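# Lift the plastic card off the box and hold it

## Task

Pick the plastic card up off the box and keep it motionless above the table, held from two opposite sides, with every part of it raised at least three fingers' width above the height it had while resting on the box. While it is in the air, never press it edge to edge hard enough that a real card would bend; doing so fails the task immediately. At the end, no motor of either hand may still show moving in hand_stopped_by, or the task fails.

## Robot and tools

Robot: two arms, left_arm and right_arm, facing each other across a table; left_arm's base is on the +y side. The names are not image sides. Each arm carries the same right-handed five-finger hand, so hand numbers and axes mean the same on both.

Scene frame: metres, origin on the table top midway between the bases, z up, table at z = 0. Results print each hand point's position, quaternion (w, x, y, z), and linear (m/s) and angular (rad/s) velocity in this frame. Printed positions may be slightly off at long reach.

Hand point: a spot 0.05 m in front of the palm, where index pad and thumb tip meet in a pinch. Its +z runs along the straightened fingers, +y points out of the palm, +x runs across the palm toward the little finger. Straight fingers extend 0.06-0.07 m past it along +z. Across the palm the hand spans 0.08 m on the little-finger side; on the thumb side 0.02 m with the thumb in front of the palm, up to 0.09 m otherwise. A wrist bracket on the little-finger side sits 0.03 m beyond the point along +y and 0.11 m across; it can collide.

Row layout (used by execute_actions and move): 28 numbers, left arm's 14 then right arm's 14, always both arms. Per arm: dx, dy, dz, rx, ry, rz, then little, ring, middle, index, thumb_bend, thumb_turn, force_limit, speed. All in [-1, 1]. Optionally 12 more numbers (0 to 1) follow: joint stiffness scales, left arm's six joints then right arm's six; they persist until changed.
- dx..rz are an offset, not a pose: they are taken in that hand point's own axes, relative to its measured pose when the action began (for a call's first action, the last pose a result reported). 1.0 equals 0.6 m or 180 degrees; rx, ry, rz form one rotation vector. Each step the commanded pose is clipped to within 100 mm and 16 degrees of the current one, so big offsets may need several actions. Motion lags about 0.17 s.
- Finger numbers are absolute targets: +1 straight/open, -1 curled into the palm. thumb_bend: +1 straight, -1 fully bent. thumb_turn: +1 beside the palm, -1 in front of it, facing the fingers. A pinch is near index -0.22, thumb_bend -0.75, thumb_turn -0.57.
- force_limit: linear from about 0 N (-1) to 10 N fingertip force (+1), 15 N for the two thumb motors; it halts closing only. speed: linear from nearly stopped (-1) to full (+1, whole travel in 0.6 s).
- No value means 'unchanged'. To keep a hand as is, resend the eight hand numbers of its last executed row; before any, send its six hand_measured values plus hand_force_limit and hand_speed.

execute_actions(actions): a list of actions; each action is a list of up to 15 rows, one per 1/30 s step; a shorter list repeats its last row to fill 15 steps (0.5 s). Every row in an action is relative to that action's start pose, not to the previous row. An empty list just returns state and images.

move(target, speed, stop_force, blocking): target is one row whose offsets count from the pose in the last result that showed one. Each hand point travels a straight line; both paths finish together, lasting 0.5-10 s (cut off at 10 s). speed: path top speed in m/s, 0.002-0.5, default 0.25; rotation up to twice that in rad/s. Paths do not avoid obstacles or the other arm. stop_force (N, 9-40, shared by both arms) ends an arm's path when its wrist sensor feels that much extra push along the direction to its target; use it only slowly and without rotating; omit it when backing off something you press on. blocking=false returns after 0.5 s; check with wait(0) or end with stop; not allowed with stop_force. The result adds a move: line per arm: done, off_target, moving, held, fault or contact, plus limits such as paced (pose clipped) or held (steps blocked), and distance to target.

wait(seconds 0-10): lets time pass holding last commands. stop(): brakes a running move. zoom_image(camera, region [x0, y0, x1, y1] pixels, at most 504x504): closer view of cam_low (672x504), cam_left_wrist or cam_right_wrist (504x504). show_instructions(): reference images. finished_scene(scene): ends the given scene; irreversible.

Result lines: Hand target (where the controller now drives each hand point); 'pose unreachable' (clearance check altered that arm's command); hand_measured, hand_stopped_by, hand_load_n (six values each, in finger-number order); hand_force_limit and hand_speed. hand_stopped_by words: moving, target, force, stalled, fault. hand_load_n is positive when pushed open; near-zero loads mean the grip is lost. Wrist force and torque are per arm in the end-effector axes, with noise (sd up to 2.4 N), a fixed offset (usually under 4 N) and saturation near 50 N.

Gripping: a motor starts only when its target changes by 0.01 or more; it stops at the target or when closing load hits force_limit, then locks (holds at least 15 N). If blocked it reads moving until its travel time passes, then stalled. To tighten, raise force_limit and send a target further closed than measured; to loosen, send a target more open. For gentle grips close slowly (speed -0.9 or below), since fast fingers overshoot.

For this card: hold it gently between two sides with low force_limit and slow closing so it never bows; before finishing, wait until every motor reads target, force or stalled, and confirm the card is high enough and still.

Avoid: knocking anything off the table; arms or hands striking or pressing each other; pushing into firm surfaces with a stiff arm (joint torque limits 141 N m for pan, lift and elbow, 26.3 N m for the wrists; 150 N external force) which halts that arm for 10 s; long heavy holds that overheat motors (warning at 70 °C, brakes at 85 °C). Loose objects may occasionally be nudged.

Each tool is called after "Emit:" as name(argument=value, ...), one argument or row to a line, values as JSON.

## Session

Emit:
execute_actions(
  actions=[],
)

Scene clock: 0.00 s.
left_arm: end_effector_position=(+0.2492, +0.5256, +0.4922) hand_measured=(+1.000, +1.000, +1.000, +1.000, +1.000, +1.000) hand_load_n=(+0.0, +0.0, +0.0, +0.0, +0.0, +0.0) hand_stopped_by=(target, target, target, target, target, target) hand_force_limit=0.00 hand_speed=-0.80 end_effector_quat_wxyz=(+0.013, +0.290, +0.957, +0.003) end_effector_velocity=(+0.000, -0.000, +0.000) end_effector_angular_velocity=(-0.001, -0.001, +0.000) | right_arm: end_effector_position=(+0.1396, -0.2787, +0.4823) hand_measured=(+1.000, +1.000, +1.000, +1.000, +1.000, +1.000) hand_load_n=(+0.0, +0.0, +0.0, +0.0, +0.0, +0.0) hand_stopped_by=(target, target, target, target, target, target) hand_force_limit=0.00 hand_speed=-0.80 end_effector_quat_wxyz=(-0.011, -0.306, +0.952, +0.008) end_effector_velocity=(+0.000, +0.000, -0.000) end_effector_angular_velocity=(-0.001, +0.001, +0.001)
Joint positions: left_arm=[ 0.526 -1.736  1.313  1.975  1.551 -1.893] | right_arm=[-1.168 -1.747  1.359  1.982  1.556 -1.917]
Joint velocities: left_arm=[ 0.     0.    -0.001 -0.    -0.    -0.   ] | right_arm=[ 0.001  0.001 -0.001  0.     0.    -0.   ]
Wrist force (N, on the end effector, along its own x y z axes, offset not removed): no reading
Wrist torque (N m, same axes, about the end effector's origin, offset not removed): no reading
Hand target (left_arm): +0.249, +0.526, +0.492; +0.013, +0.290, +0.957, +0.003
Hand target (right_arm): +0.140, -0.279, +0.482; -0.011, -0.306, +0.952, +0.008
Joint stiffness scale: left_arm=[1. 1. 1. 1. 1. 1.] | right_arm=[1. 1. 1. 1. 1. 1.]

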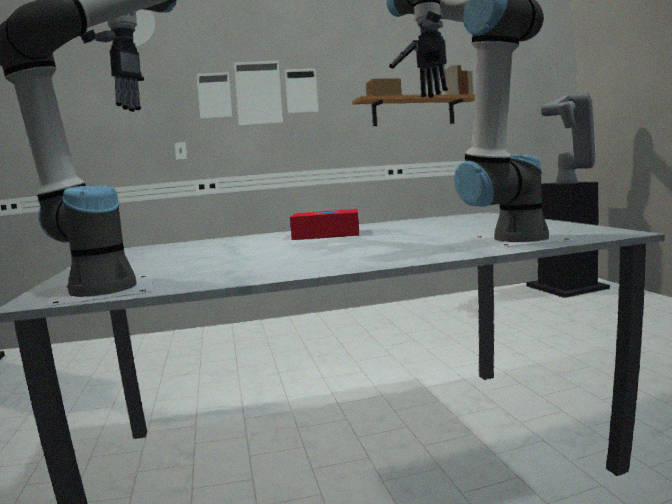

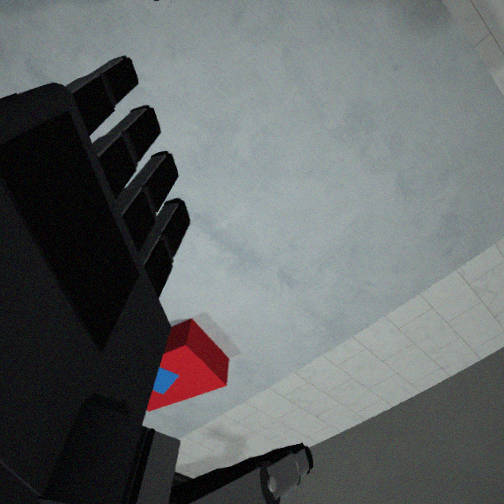

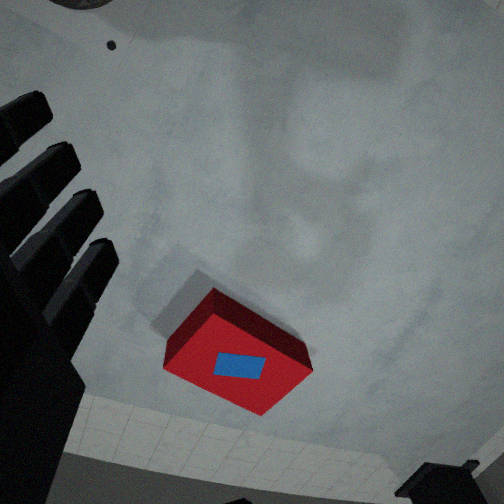

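Emit:
zoom_image(
  camera="cam_right_wrist",
  region=[140, 260, 340, 430],
)

Emit:
zoom_image(
  camera="cam_right_wrist",
  region=[0, 0, 252, 280],
)

Emit:
zoom_image(
  camera="cam_right_wrist",
  region=[40, 360, 504, 504],
)

Emit:
zoom_image(
  camera="cam_left_wrist",
  region=[120, 290, 280, 450],
)

Emit:
zoom_image(
  camera="cam_left_wrist",
  region=[0, 0, 252, 252],
)

Emit:
zoom_image(
  camera="cam_low",
  region=[265, 190, 385, 260],
)

Region (140, 260, 340, 430) of cam_right_wrist's 504x504 image, scaled by 2.520, with more detail than that image has; it fills the top 428 rows of this view, and the rest is white.

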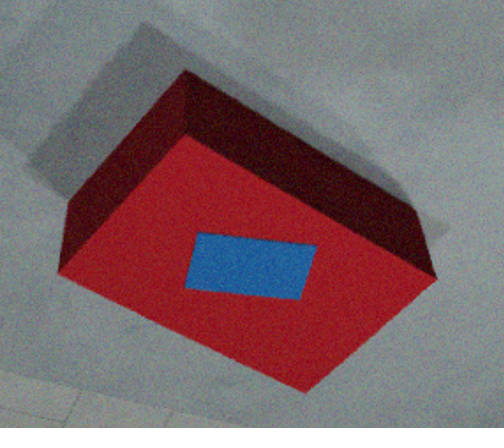

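Region (0, 0, 252, 280) of cam_right_wrist's 504x504 image, scaled by 1.800, with more detail than that image has; it fills the left 454 columns of this view, and the rest is white.

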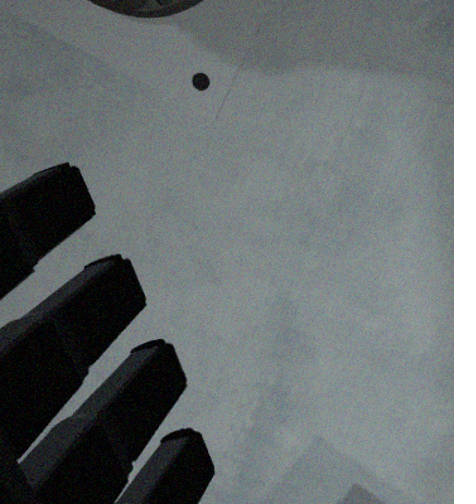

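Region (40, 360, 504, 504) of cam_right_wrist's 504x504 image, scaled by 1.086, with more detail than that image has; it fills the top 156 rows of this view, and the rest is white.

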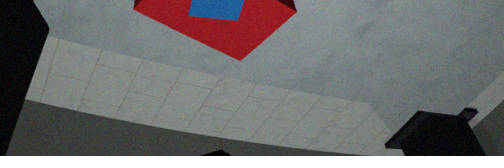

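Region (120, 290, 280, 450) of cam_left_wrist's 504x504 image, scaled by 3.150, with more detail than that image has.

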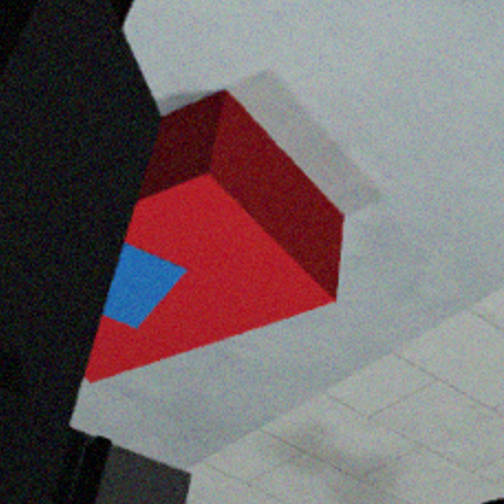

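Region (0, 0, 252, 252) of cam_left_wrist's 504x504 image, scaled by 2.000, with more detail than that image has.

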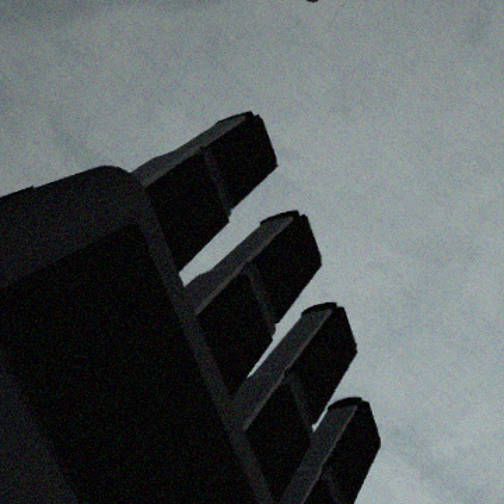

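Region (265, 190, 385, 260) of cam_low's 672x504 image, scaled by 4.200, with more detail than that image has; it fills the top 294 rows of this view, and the rest is white.

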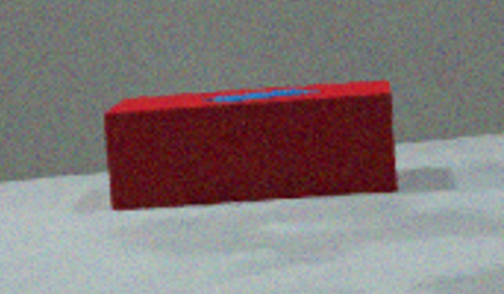

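Emit:
execute_actions(
  actions=[],
)

Scene clock: 19.93 s.
left_arm: end_effector_position=(+0.2492, +0.5256, +0.4922) hand_measured=(+1.000, +1.000, +1.000, +1.000, +1.000, +1.000) hand_load_n=(+0.0, +0.0, +0.0, +0.0, +0.0, +0.0) hand_stopped_by=(target, target, target, target, target, target) hand_force_limit=0.00 hand_speed=-0.80 end_effector_quat_wxyz=(+0.013, +0.290, +0.957, +0.003) end_effector_velocity=(+0.000, +0.000, +0.000) end_effector_angular_velocity=(+0.001, -0.000, +0.001) | right_arm: end_effector_position=(+0.1396, -0.2787, +0.4823) hand_measured=(+1.000, +1.000, +1.000, +1.000, +1.000, +1.000) hand_load_n=(+0.0, +0.0, +0.0, +0.0, +0.0, +0.0) hand_stopped_by=(target, target, target, target, target, target) hand_force_limit=0.00 hand_speed=-0.80 end_effector_quat_wxyz=(-0.011, -0.306, +0.952, +0.008) end_effector_velocity=(+0.000, +0.000, +0.000) end_effector_angular_velocity=(+0.000, -0.000, -0.000)
Joint positions: left_arm=[ 0.526 -1.736  1.313  1.975  1.551 -1.893] | right_arm=[-1.168 -1.747  1.359  1.982  1.556 -1.917]
Joint velocities: left_arm=[ 0.    -0.     0.     0.    -0.001 -0.001] | right_arm=[ 0.     0.    -0.001 -0.    -0.     0.   ]
Wrist force (N, on the end effector, along its own x y z axes, offset not removed): left_arm=[-1.0 1.2 -0.8] | right_arm=[-1.0 1.8 -1.7]
Wrist torque (N m, same axes, about the end effector's origin, offset not removed): left_arm=[0.10 0.26 0.17] | right_arm=[0.53 0.25 -0.31]
Hand target (left_arm): +0.249, +0.526, +0.492; +0.013, +0.290, +0.957, +0.003
Hand target (right_arm): +0.140, -0.279, +0.482; -0.011, -0.306, +0.952, +0.008
Joint stiffness scale: left_arm=[1. 1. 1. 1. 1. 1.] | right_arm=[1. 1. 1. 1. 1. 1.]

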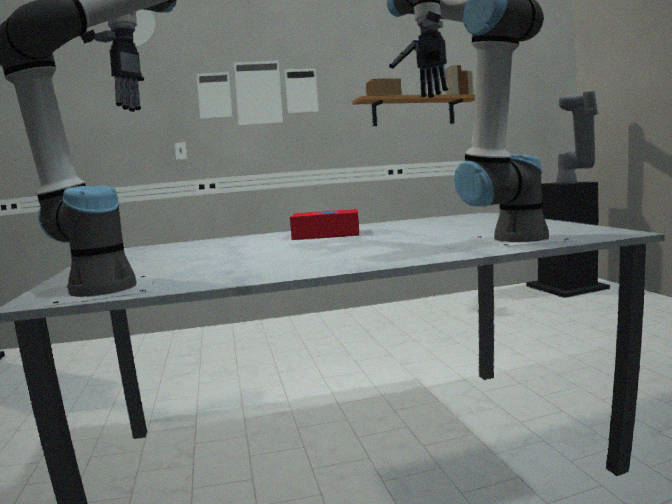

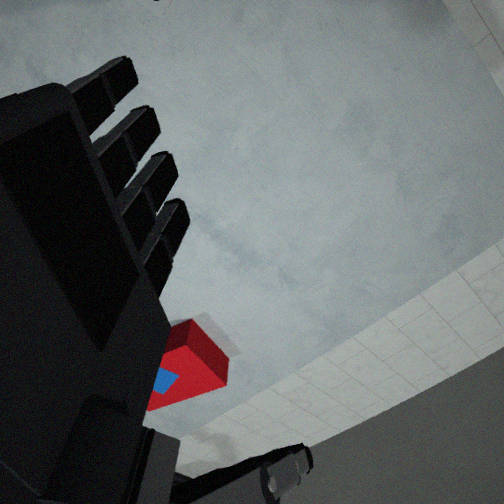

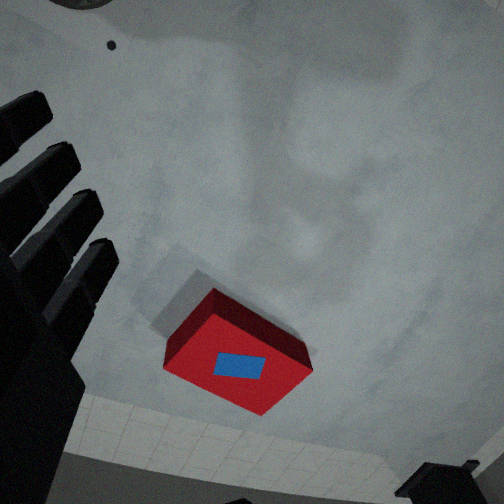

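Emit:
move(
  target=[-0.7350,-0.6020,0.6547,-0.0495,-0.0380,0.3970,-1,-1,-1,0.1,-0.75,-0.57,0,0,-0.6641,-0.1971,0.5893,0.1271,-0.2443,-0.6865,-1,-1,-1,1,1,1,0,0],
  speed=0.5,
)

Scene clock: 143.20 s.
left_arm: end_effector_position=(+0.4255, -0.0211, +0.1060) hand_measured=(-1.000, -1.000, -1.000, +0.100, -0.750, -0.570) hand_load_n=(+0.0, +0.0, +0.0, +0.0, +0.0, +0.0) hand_stopped_by=(target, target, target, target, target, target) hand_force_limit=0.00 hand_speed=0.00 end_effector_quat_wxyz=(+0.084, +0.792, +0.602, +0.064) end_effector_velocity=(-0.000, -0.001, -0.001) end_effector_angular_velocity=(+0.010, +0.007, -0.004) | right_arm: end_effector_position=(+0.5226, -0.1397, +0.1204) hand_measured=(-1.000, -1.000, -1.000, +1.000, +1.000, +1.000) hand_load_n=(+0.0, +0.0, +0.0, +0.0, +0.0, +0.0) hand_stopped_by=(target, target, target, target, target, target) hand_force_limit=0.00 hand_speed=0.00 end_effector_quat_wxyz=(+0.339, -0.931, +0.123, -0.046) end_effector_velocity=(-0.002, +0.001, +0.000) end_effector_angular_velocity=(-0.002, +0.007, +0.021)
Joint positions: left_arm=[ 0.264 -0.662  0.849  1.251  1.405 -0.891] | right_arm=[-1.193 -0.869  1.122  0.925  0.977 -4.076]
Joint velocities: left_arm=[ 0.001  0.011 -0.018  0.018  0.004  0.004] | right_arm=[ 0.001  0.01  -0.014  0.024 -0.007 -0.022]
Wrist force (N, on the end effector, along its own x y z axes, offset not removed): left_arm=[-0.5 0.5 -2.0] | right_arm=[0.1 0.7 -2.2]
Wrist torque (N m, same axes, about the end effector's origin, offset not removed): left_arm=[0.08 0.14 0.23] | right_arm=[0.34 0.13 -0.25]
Hand target (left_arm): +0.427, -0.021, +0.106; +0.084, +0.791, +0.602, +0.063
Hand target (right_arm): +0.523, -0.140, +0.120; -0.339, +0.932, -0.122, +0.045
Off the commanded pose (left_arm): 0.001 m, 0 deg.
Off the commanded pose (right_arm): 0.001 m, 0 deg.
Joint stiffness scale: left_arm=[1. 1. 1. 1. 1. 1.] | right_arm=[1. 1. 1. 1. 1. 1.]
move: done; limits=paced

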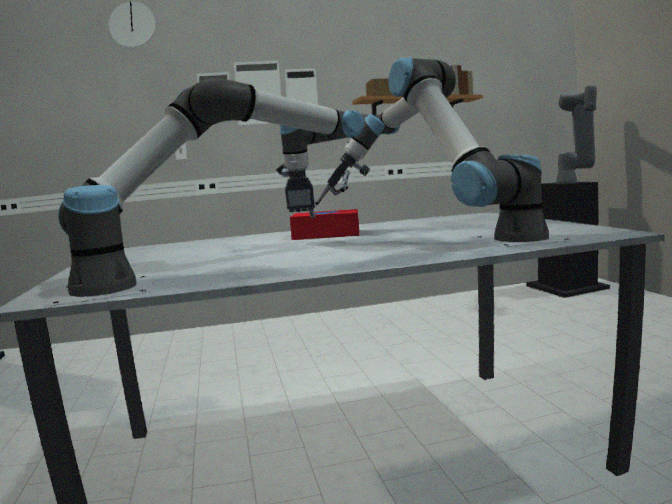

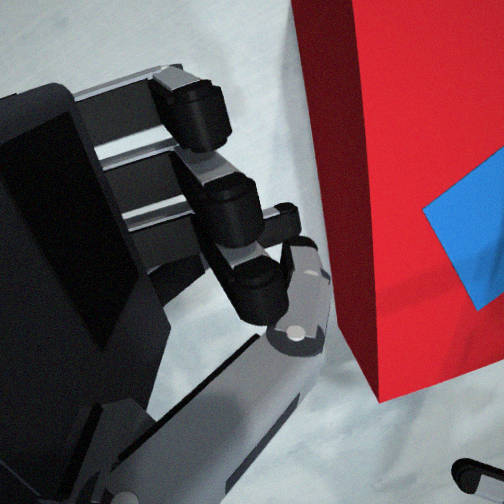

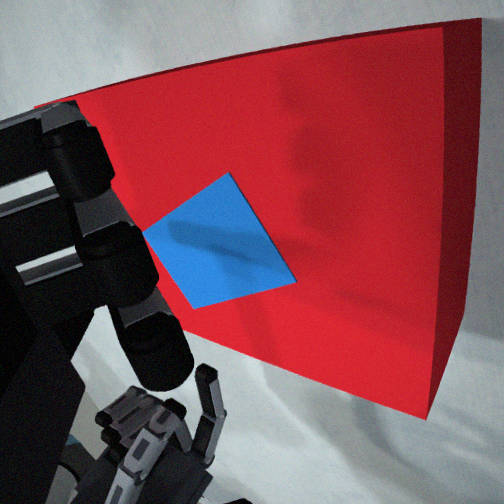

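Emit:
zoom_image(
  camera="cam_low",
  region=[270, 150, 390, 250],
)

Emit:
zoom_image(
  camera="cam_right_wrist",
  region=[100, 140, 330, 370],
)

Emit:
zoom_image(
  camera="cam_left_wrist",
  region=[254, 130, 504, 430],
)

Region (270, 150, 390, 250) of cam_low's 672x504 image, scaled by 4.200, with more detail than that image has.

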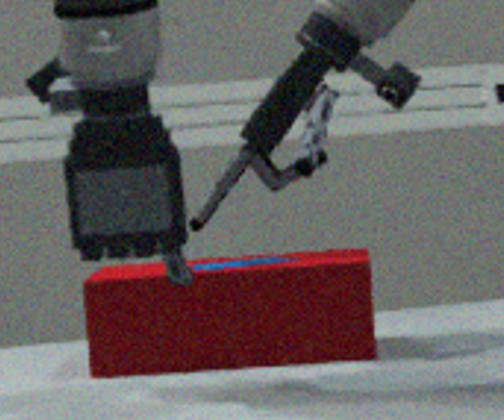

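Region (100, 140, 330, 370) of cam_right_wrist's 504x504 image, scaled by 2.191, with more detail than that image has.

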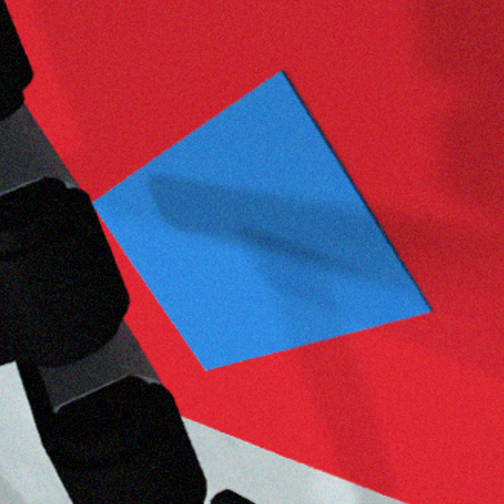

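Region (254, 130, 504, 430) of cam_left_wrist's 504x504 image, scaled by 1.680, with more detail than that image has.

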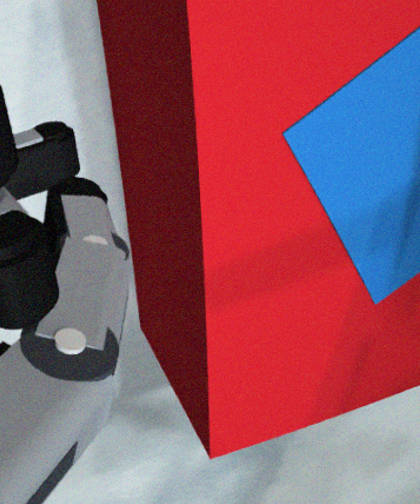

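Emit:
zoom_image(
  camera="cam_left_wrist",
  region=[260, 150, 440, 330],
)

Region (260, 150, 440, 330) of cam_left_wrist's 504x504 image, scaled by 2.800, with more detail than that image has.

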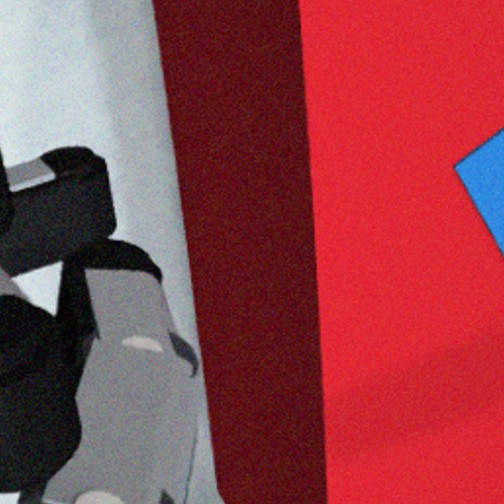

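Emit:
move(
  target=[-0.0417,0.0264,0.0398,0,0,0,-1,-1,-1,0.1,-0.75,-0.57,0,0,0,0.0495,0.0052,0,0,0,-1,-1,-1,0.7,1,1,-0.4,-0.9],
  speed=0.12,
)

Scene clock: 261.43 s.
left_arm: end_effector_position=(+0.4380, -0.0506, +0.0863) hand_measured=(-1.000, -1.000, -1.000, +0.100, -0.750, -0.570) hand_load_n=(+0.0, +0.0, +0.0, +0.0, +0.0, +0.0) hand_stopped_by=(target, target, target, target, target, target) hand_force_limit=0.00 hand_speed=0.00 end_effector_quat_wxyz=(+0.084, +0.792, +0.602, +0.064) end_effector_velocity=(-0.000, +0.000, -0.001) end_effector_angular_velocity=(+0.001, +0.001, +0.000) | right_arm: end_effector_position=(+0.5173, -0.1580, +0.1008) hand_measured=(-1.000, -1.000, -1.000, +0.780, +1.000, +1.000) hand_load_n=(+0.0, +0.0, +0.0, +2.0, +0.0, +0.0) hand_stopped_by=(target, target, target, force, target, target) hand_force_limit=-0.40 hand_speed=-0.90 end_effector_quat_wxyz=(+0.340, -0.931, +0.122, -0.046) end_effector_velocity=(-0.000, +0.001, +0.000) end_effector_angular_velocity=(+0.002, -0.000, +0.002)
Joint positions: left_arm=[ 0.264 -0.544  0.674  1.308  1.406 -0.891] | right_arm=[-1.223 -0.886  1.209  0.873  0.964 -4.112]
Joint velocities: left_arm=[ 0.     0.001 -0.     0.001  0.001 -0.   ] | right_arm=[ 0.001 -0.    -0.    -0.    -0.002 -0.   ]
Wrist force (N, on the end effector, along its own x y z axes, offset not removed): left_arm=[-0.5 0.9 1.5] | right_arm=[1.5 0.5 -4.0]
Wrist torque (N m, same axes, about the end effector's origin, offset not removed): left_arm=[-0.05 0.03 0.12] | right_arm=[0.81 -0.10 -0.03]
Hand target (left_arm): +0.439, -0.051, +0.086; +0.084, +0.792, +0.602, +0.064
Hand target (right_arm): +0.517, -0.160, +0.099; -0.339, +0.931, -0.123, +0.046
Off the commanded pose (left_arm): 0.001 m, 0 deg.
Off the commanded pose (right_arm): 0.003 m, 0 deg.
Joint stiffness scale: left_arm=[1. 1. 1. 1. 1. 1.] | right_arm=[1. 1. 1. 1. 1. 1.]
move: done

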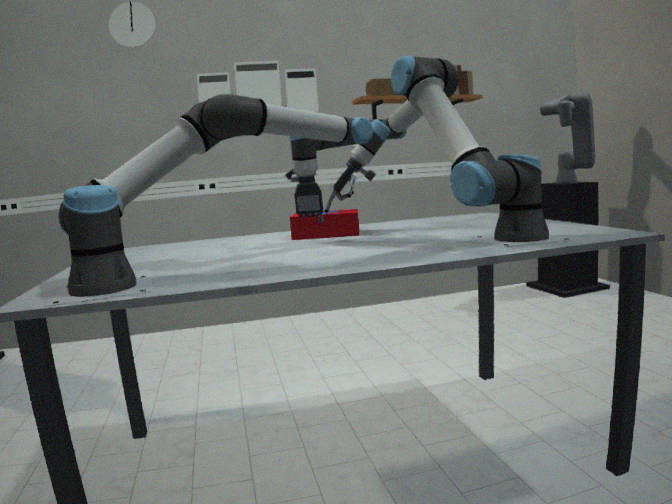

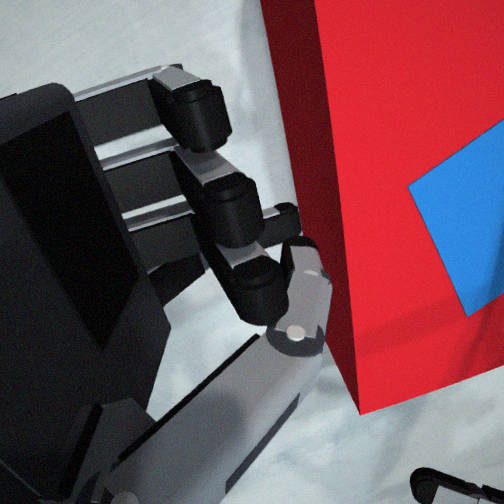

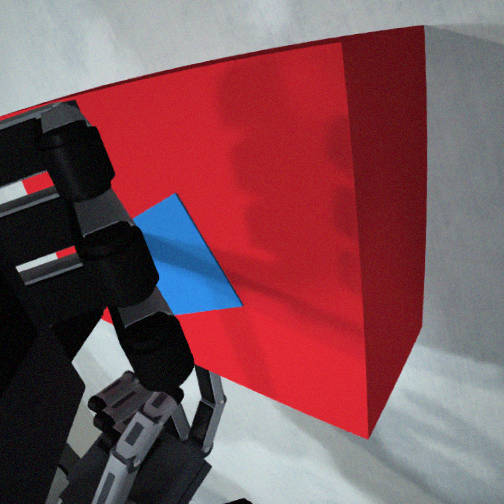

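Emit:
zoom_image(
  camera="cam_low",
  region=[280, 160, 380, 245],
)

Emit:
zoom_image(
  camera="cam_left_wrist",
  region=[264, 100, 504, 430],
)

Emit:
zoom_image(
  camera="cam_right_wrist",
  region=[90, 170, 290, 370],
)

Region (280, 160, 380, 245) of cam_low's 672x504 image, scaled by 5.040, with more detail than that image has; it fills the top 428 rows of this view, and the rest is white.

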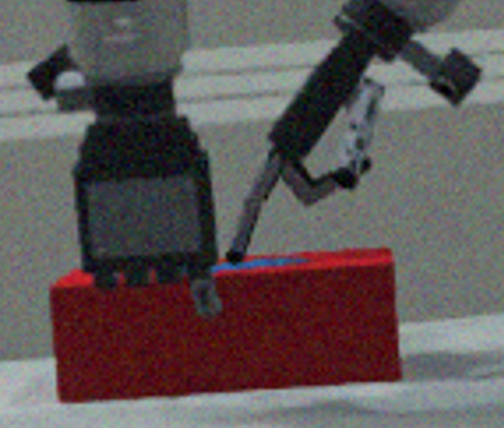

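Region (264, 100, 504, 430) of cam_left_wrist's 504x504 image, scaled by 1.527, with more detail than that image has; it fills the left 367 columns of this view, and the rest is white.

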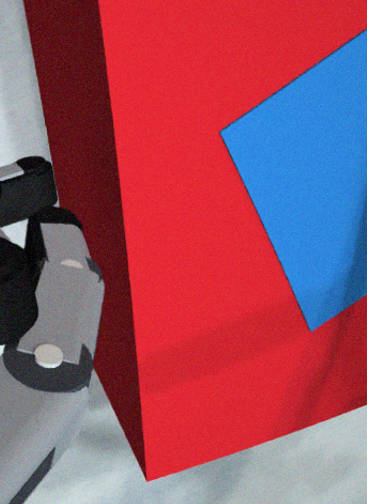

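Region (90, 170, 290, 370) of cam_right_wrist's 504x504 image, scaled by 2.520, with more detail than that image has.

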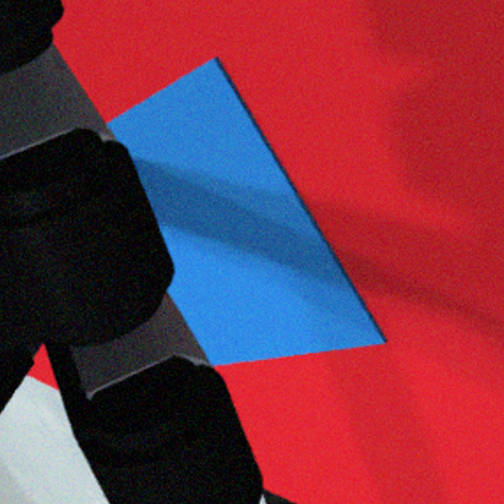

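Emit:
move(
  target=[0,0.0015,0,0,0,0,-1,-1,-1,0.1,-0.75,-0.57,0,0,-0.115,0.0027,0.0032,0,0,0,-1,-1,-1,0.66,1,1,-0.3,-0.9],
  speed=0.07,
)

Scene clock: 287.73 s.
left_arm: end_effector_position=(+0.4381, -0.0509, +0.0868) hand_measured=(-1.000, -1.000, -1.000, +0.100, -0.750, -0.570) hand_load_n=(+0.0, +0.0, +0.0, +0.0, +0.0, +0.0) hand_stopped_by=(target, target, target, target, target, target) hand_force_limit=0.00 hand_speed=0.00 end_effector_quat_wxyz=(+0.085, +0.792, +0.601, +0.064) end_effector_velocity=(-0.000, -0.000, +0.000) end_effector_angular_velocity=(-0.001, +0.001, -0.001) | right_arm: end_effector_position=(+0.4546, -0.1401, +0.1032) hand_measured=(-1.000, -1.000, -1.000, +0.660, +1.000, +1.000) hand_load_n=(+0.0, +0.0, +0.0, +3.0, +0.0, +0.0) hand_stopped_by=(target, target, target, target, target, target) hand_force_limit=-0.30 hand_speed=-0.90 end_effector_quat_wxyz=(+0.343, -0.930, +0.121, -0.051) end_effector_velocity=(-0.001, -0.000, -0.001) end_effector_angular_velocity=(+0.001, -0.002, -0.008)
Joint positions: left_arm=[ 0.264 -0.543  0.671  1.309  1.406 -0.89 ] | right_arm=[-1.162 -1.012  1.401  0.755  0.986 -4.042]
Joint velocities: left_arm=[ 0.    -0.    -0.001  0.     0.002  0.001] | right_arm=[ 0.001 -0.006  0.011 -0.013  0.003  0.01 ]
Wrist force (N, on the end effector, along its own x y z axes, offset not removed): left_arm=[-0.4 -1.2 1.2] | right_arm=[2.7 -3.6 -8.8]
Wrist torque (N m, same axes, about the end effector's origin, offset not removed): left_arm=[-0.29 0.07 0.02] | right_arm=[1.24 0.09 -0.08]
Hand target (left_arm): +0.439, -0.051, +0.087; +0.084, +0.792, +0.602, +0.064
Hand target (right_arm): +0.451, -0.140, +0.098; -0.340, +0.931, -0.122, +0.046
Off the commanded pose (left_arm): 0.001 m, 0 deg.
Off the commanded pose (right_arm): 0.006 m, 1 deg.
Joint stiffness scale: left_arm=[1. 1. 1. 1. 1. 1.] | right_arm=[1. 1. 1. 1. 1. 1.]
move: off_target (right_arm)

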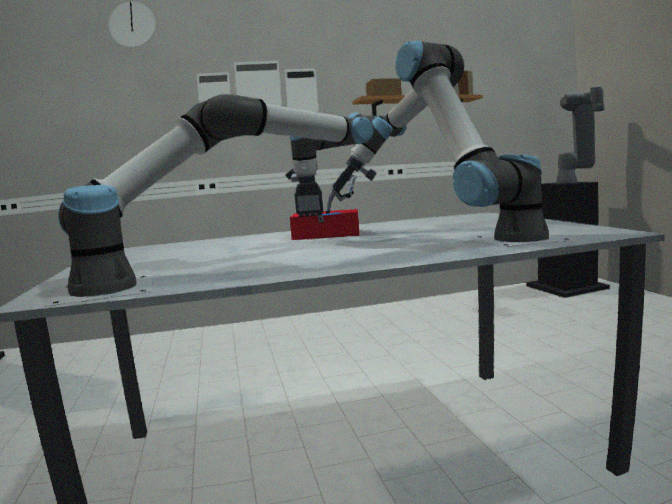

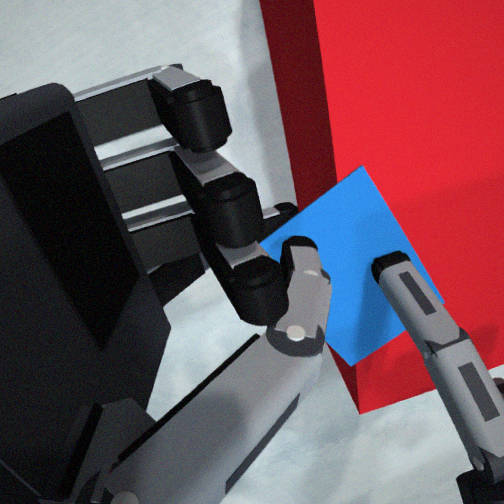

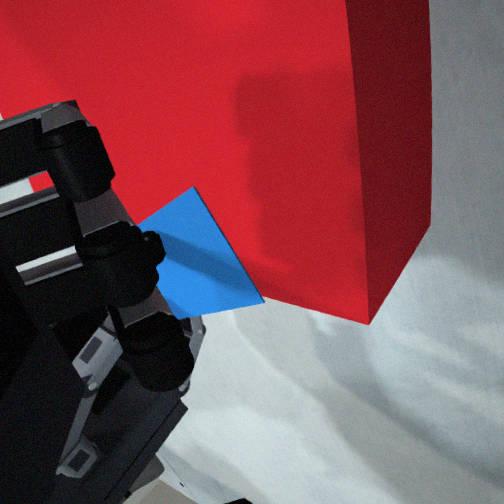

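Emit:
zoom_image(
  camera="cam_left_wrist",
  region=[230, 150, 460, 380],
)

Region (230, 150, 460, 380) of cam_left_wrist's 504x504 image, scaled by 2.191, with more detail than that image has.

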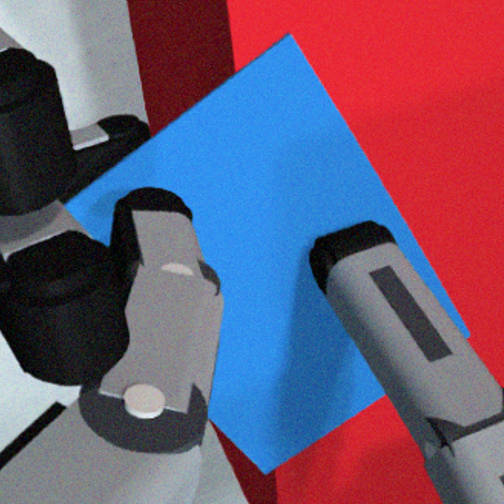

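Emit:
move(
  target=[-0.0158,-0.0012,0.0057,0,0,0,-1,-1,-1,-0.5,-0.75,-0.57,0.3,-0.8,0.0167,-0.0133,-0.1195,0,0,0,-1,-1,-1,0.66,1,1,-0.3,-0.9],
  speed=0.2,
)

Scene clock: 324.20 s.
left_arm: end_effector_position=(+0.4367, -0.0586, +0.0836) hand_measured=(-1.000, -1.000, -1.000, -0.218, -0.750, -0.570) hand_load_n=(+0.0, +0.0, +0.0, +6.5, +0.5, -0.5) hand_stopped_by=(target, target, target, force, target, target) hand_force_limit=0.30 hand_speed=-0.80 end_effector_quat_wxyz=(+0.084, +0.791, +0.602, +0.063) end_effector_velocity=(-0.000, -0.000, -0.000) end_effector_angular_velocity=(-0.000, +0.001, -0.000) | right_arm: end_effector_position=(+0.4517, -0.1810, +0.1609) hand_measured=(-1.000, -1.000, -1.000, +0.660, +1.000, +1.000) hand_load_n=(+0.0, +0.0, +0.0, +0.0, +0.0, +0.0) hand_stopped_by=(target, target, target, target, target, target) hand_force_limit=-0.30 hand_speed=-0.90 end_effector_quat_wxyz=(+0.343, -0.930, +0.121, -0.049) end_effector_velocity=(-0.000, -0.001, +0.001) end_effector_angular_velocity=(+0.001, +0.002, -0.000)
Joint positions: left_arm=[ 0.257 -0.519  0.633  1.325  1.405 -0.899] | right_arm=[-1.242 -1.099  1.396  0.903  0.954 -4.132]
Joint velocities: left_arm=[-0.     0.    -0.     0.001  0.001  0.   ] | right_arm=[-0.002 -0.001 -0.001  0.004 -0.002 -0.002]
Wrist force (N, on the end effector, along its own x y z axes, offset not removed): left_arm=[-1.0 0.8 -0.2] | right_arm=[1.2 0.9 -2.3]
Wrist torque (N m, same axes, about the end effector's origin, offset not removed): left_arm=[0.04 0.17 0.10] | right_arm=[0.45 -0.03 -0.08]
Hand target (left_arm): +0.436, -0.060, +0.083; +0.085, +0.792, +0.601, +0.064
Hand target (right_arm): +0.453, -0.182, +0.163; -0.343, +0.930, -0.121, +0.051
Off the commanded pose (left_arm): 0.002 m, 0 deg.
Off the commanded pose (right_arm): 0.003 m, 0 deg.
Joint stiffness scale: left_arm=[1. 1. 1. 1. 1. 1.] | right_arm=[1. 1. 1. 1. 1. 1.]
move: done

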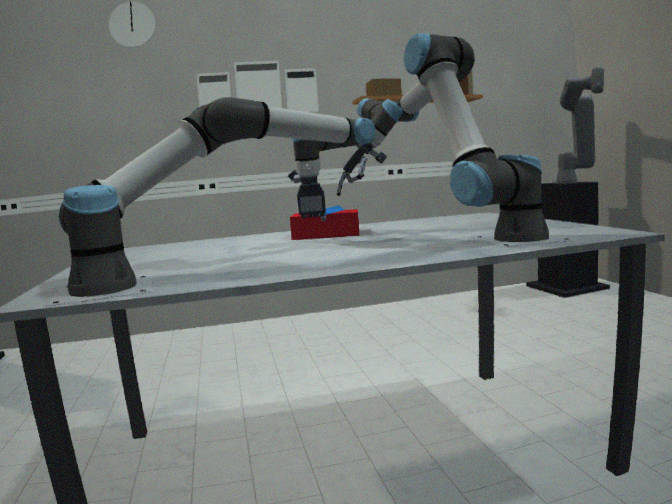

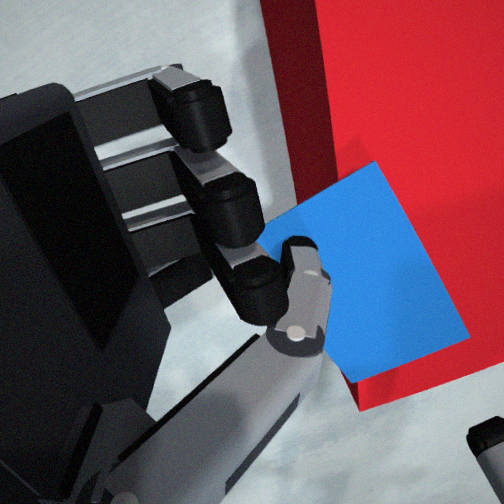

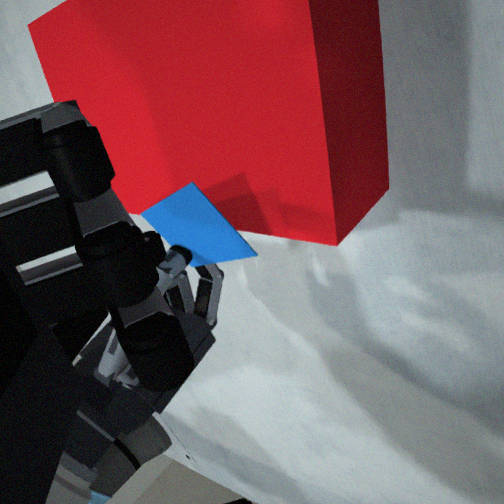

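Emit:
move(
  target=[0.05,-0.0302,-0.177,0,0,0,-1,-1,-1,-0.5,-0.75,-0.57,0.3,-0.8,0.0333,0.0807,-0.1112,0,0,0,-1,-1,-1,0.66,1,1,-0.3,-0.9],
  speed=0.22,
)

Scene clock: 334.73 s.
left_arm: end_effector_position=(+0.4077, -0.0189, +0.1825) hand_measured=(-1.000, -1.000, -1.000, -0.218, -0.750, -0.570) hand_load_n=(+0.0, +0.0, +0.0, +6.5, +0.5, -0.5) hand_stopped_by=(target, target, target, force, target, target) hand_force_limit=0.30 hand_speed=-0.80 end_effector_quat_wxyz=(+0.085, +0.791, +0.603, +0.063) end_effector_velocity=(-0.001, +0.002, +0.003) end_effector_angular_velocity=(-0.001, -0.001, +0.001) | right_arm: end_effector_position=(+0.4508, -0.2623, +0.1797) hand_measured=(-1.000, -1.000, -1.000, +0.660, +1.000, +1.000) hand_load_n=(+0.0, +0.0, +0.0, +0.0, +0.0, +0.0) hand_stopped_by=(target, target, target, target, target, target) hand_force_limit=-0.30 hand_speed=-0.90 end_effector_quat_wxyz=(+0.343, -0.930, +0.121, -0.049) end_effector_velocity=(-0.001, -0.002, +0.001) end_effector_angular_velocity=(+0.000, -0.001, +0.008)
Joint positions: left_arm=[ 0.238 -0.73   0.777  1.394  1.404 -0.92 ] | right_arm=[-1.418 -1.172  1.485  1.013  0.901 -4.342]
Joint velocities: left_arm=[-0.001 -0.008  0.006  0.001 -0.001 -0.002] | right_arm=[-0.005 -0.002  0.001  0.01  -0.003 -0.016]
Wrist force (N, on the end effector, along its own x y z axes, offset not removed): left_arm=[0.7 1.4 -0.8] | right_arm=[1.9 2.6 -2.2]
Wrist torque (N m, same axes, about the end effector's origin, offset not removed): left_arm=[0.25 -0.11 0.19] | right_arm=[0.67 -0.19 -0.08]
Hand target (left_arm): +0.406, -0.019, +0.184; +0.084, +0.791, +0.602, +0.063
Hand target (right_arm): +0.450, -0.263, +0.180; -0.343, +0.930, -0.121, +0.049
Off the commanded pose (left_arm): 0.002 m, 0 deg.
Off the commanded pose (right_arm): 0.001 m, 0 deg.
Joint stiffness scale: left_arm=[1. 1. 1. 1. 1. 1.] | right_arm=[1. 1. 1. 1. 1. 1.]
move: done

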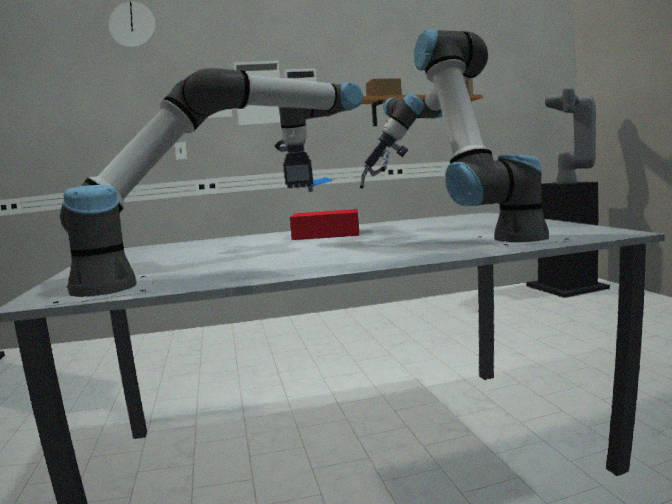

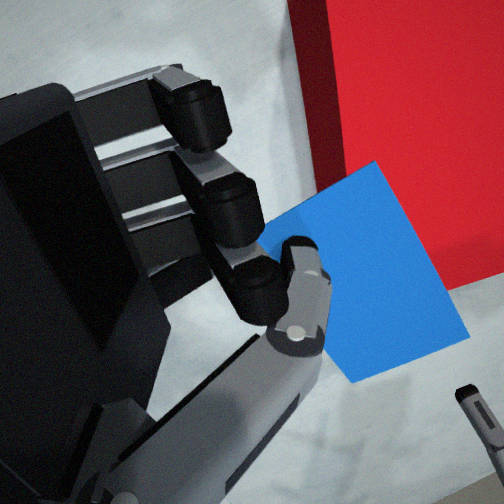

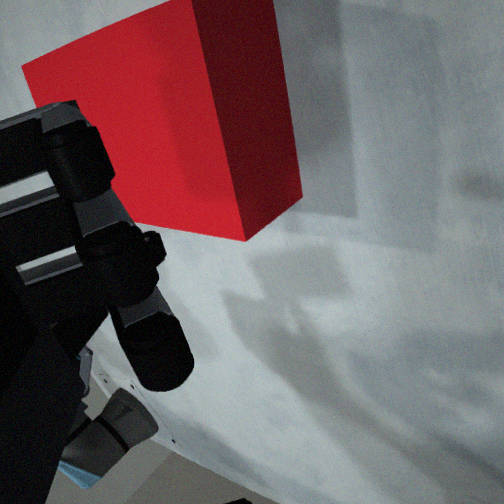

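The left hand is holding the card about 10 cm above the box with a steady 6.5 N pinch, and no hand motor reads moving.

Emit:
finished_scene(
  scene=2,
)

The scene is finished: the task was done.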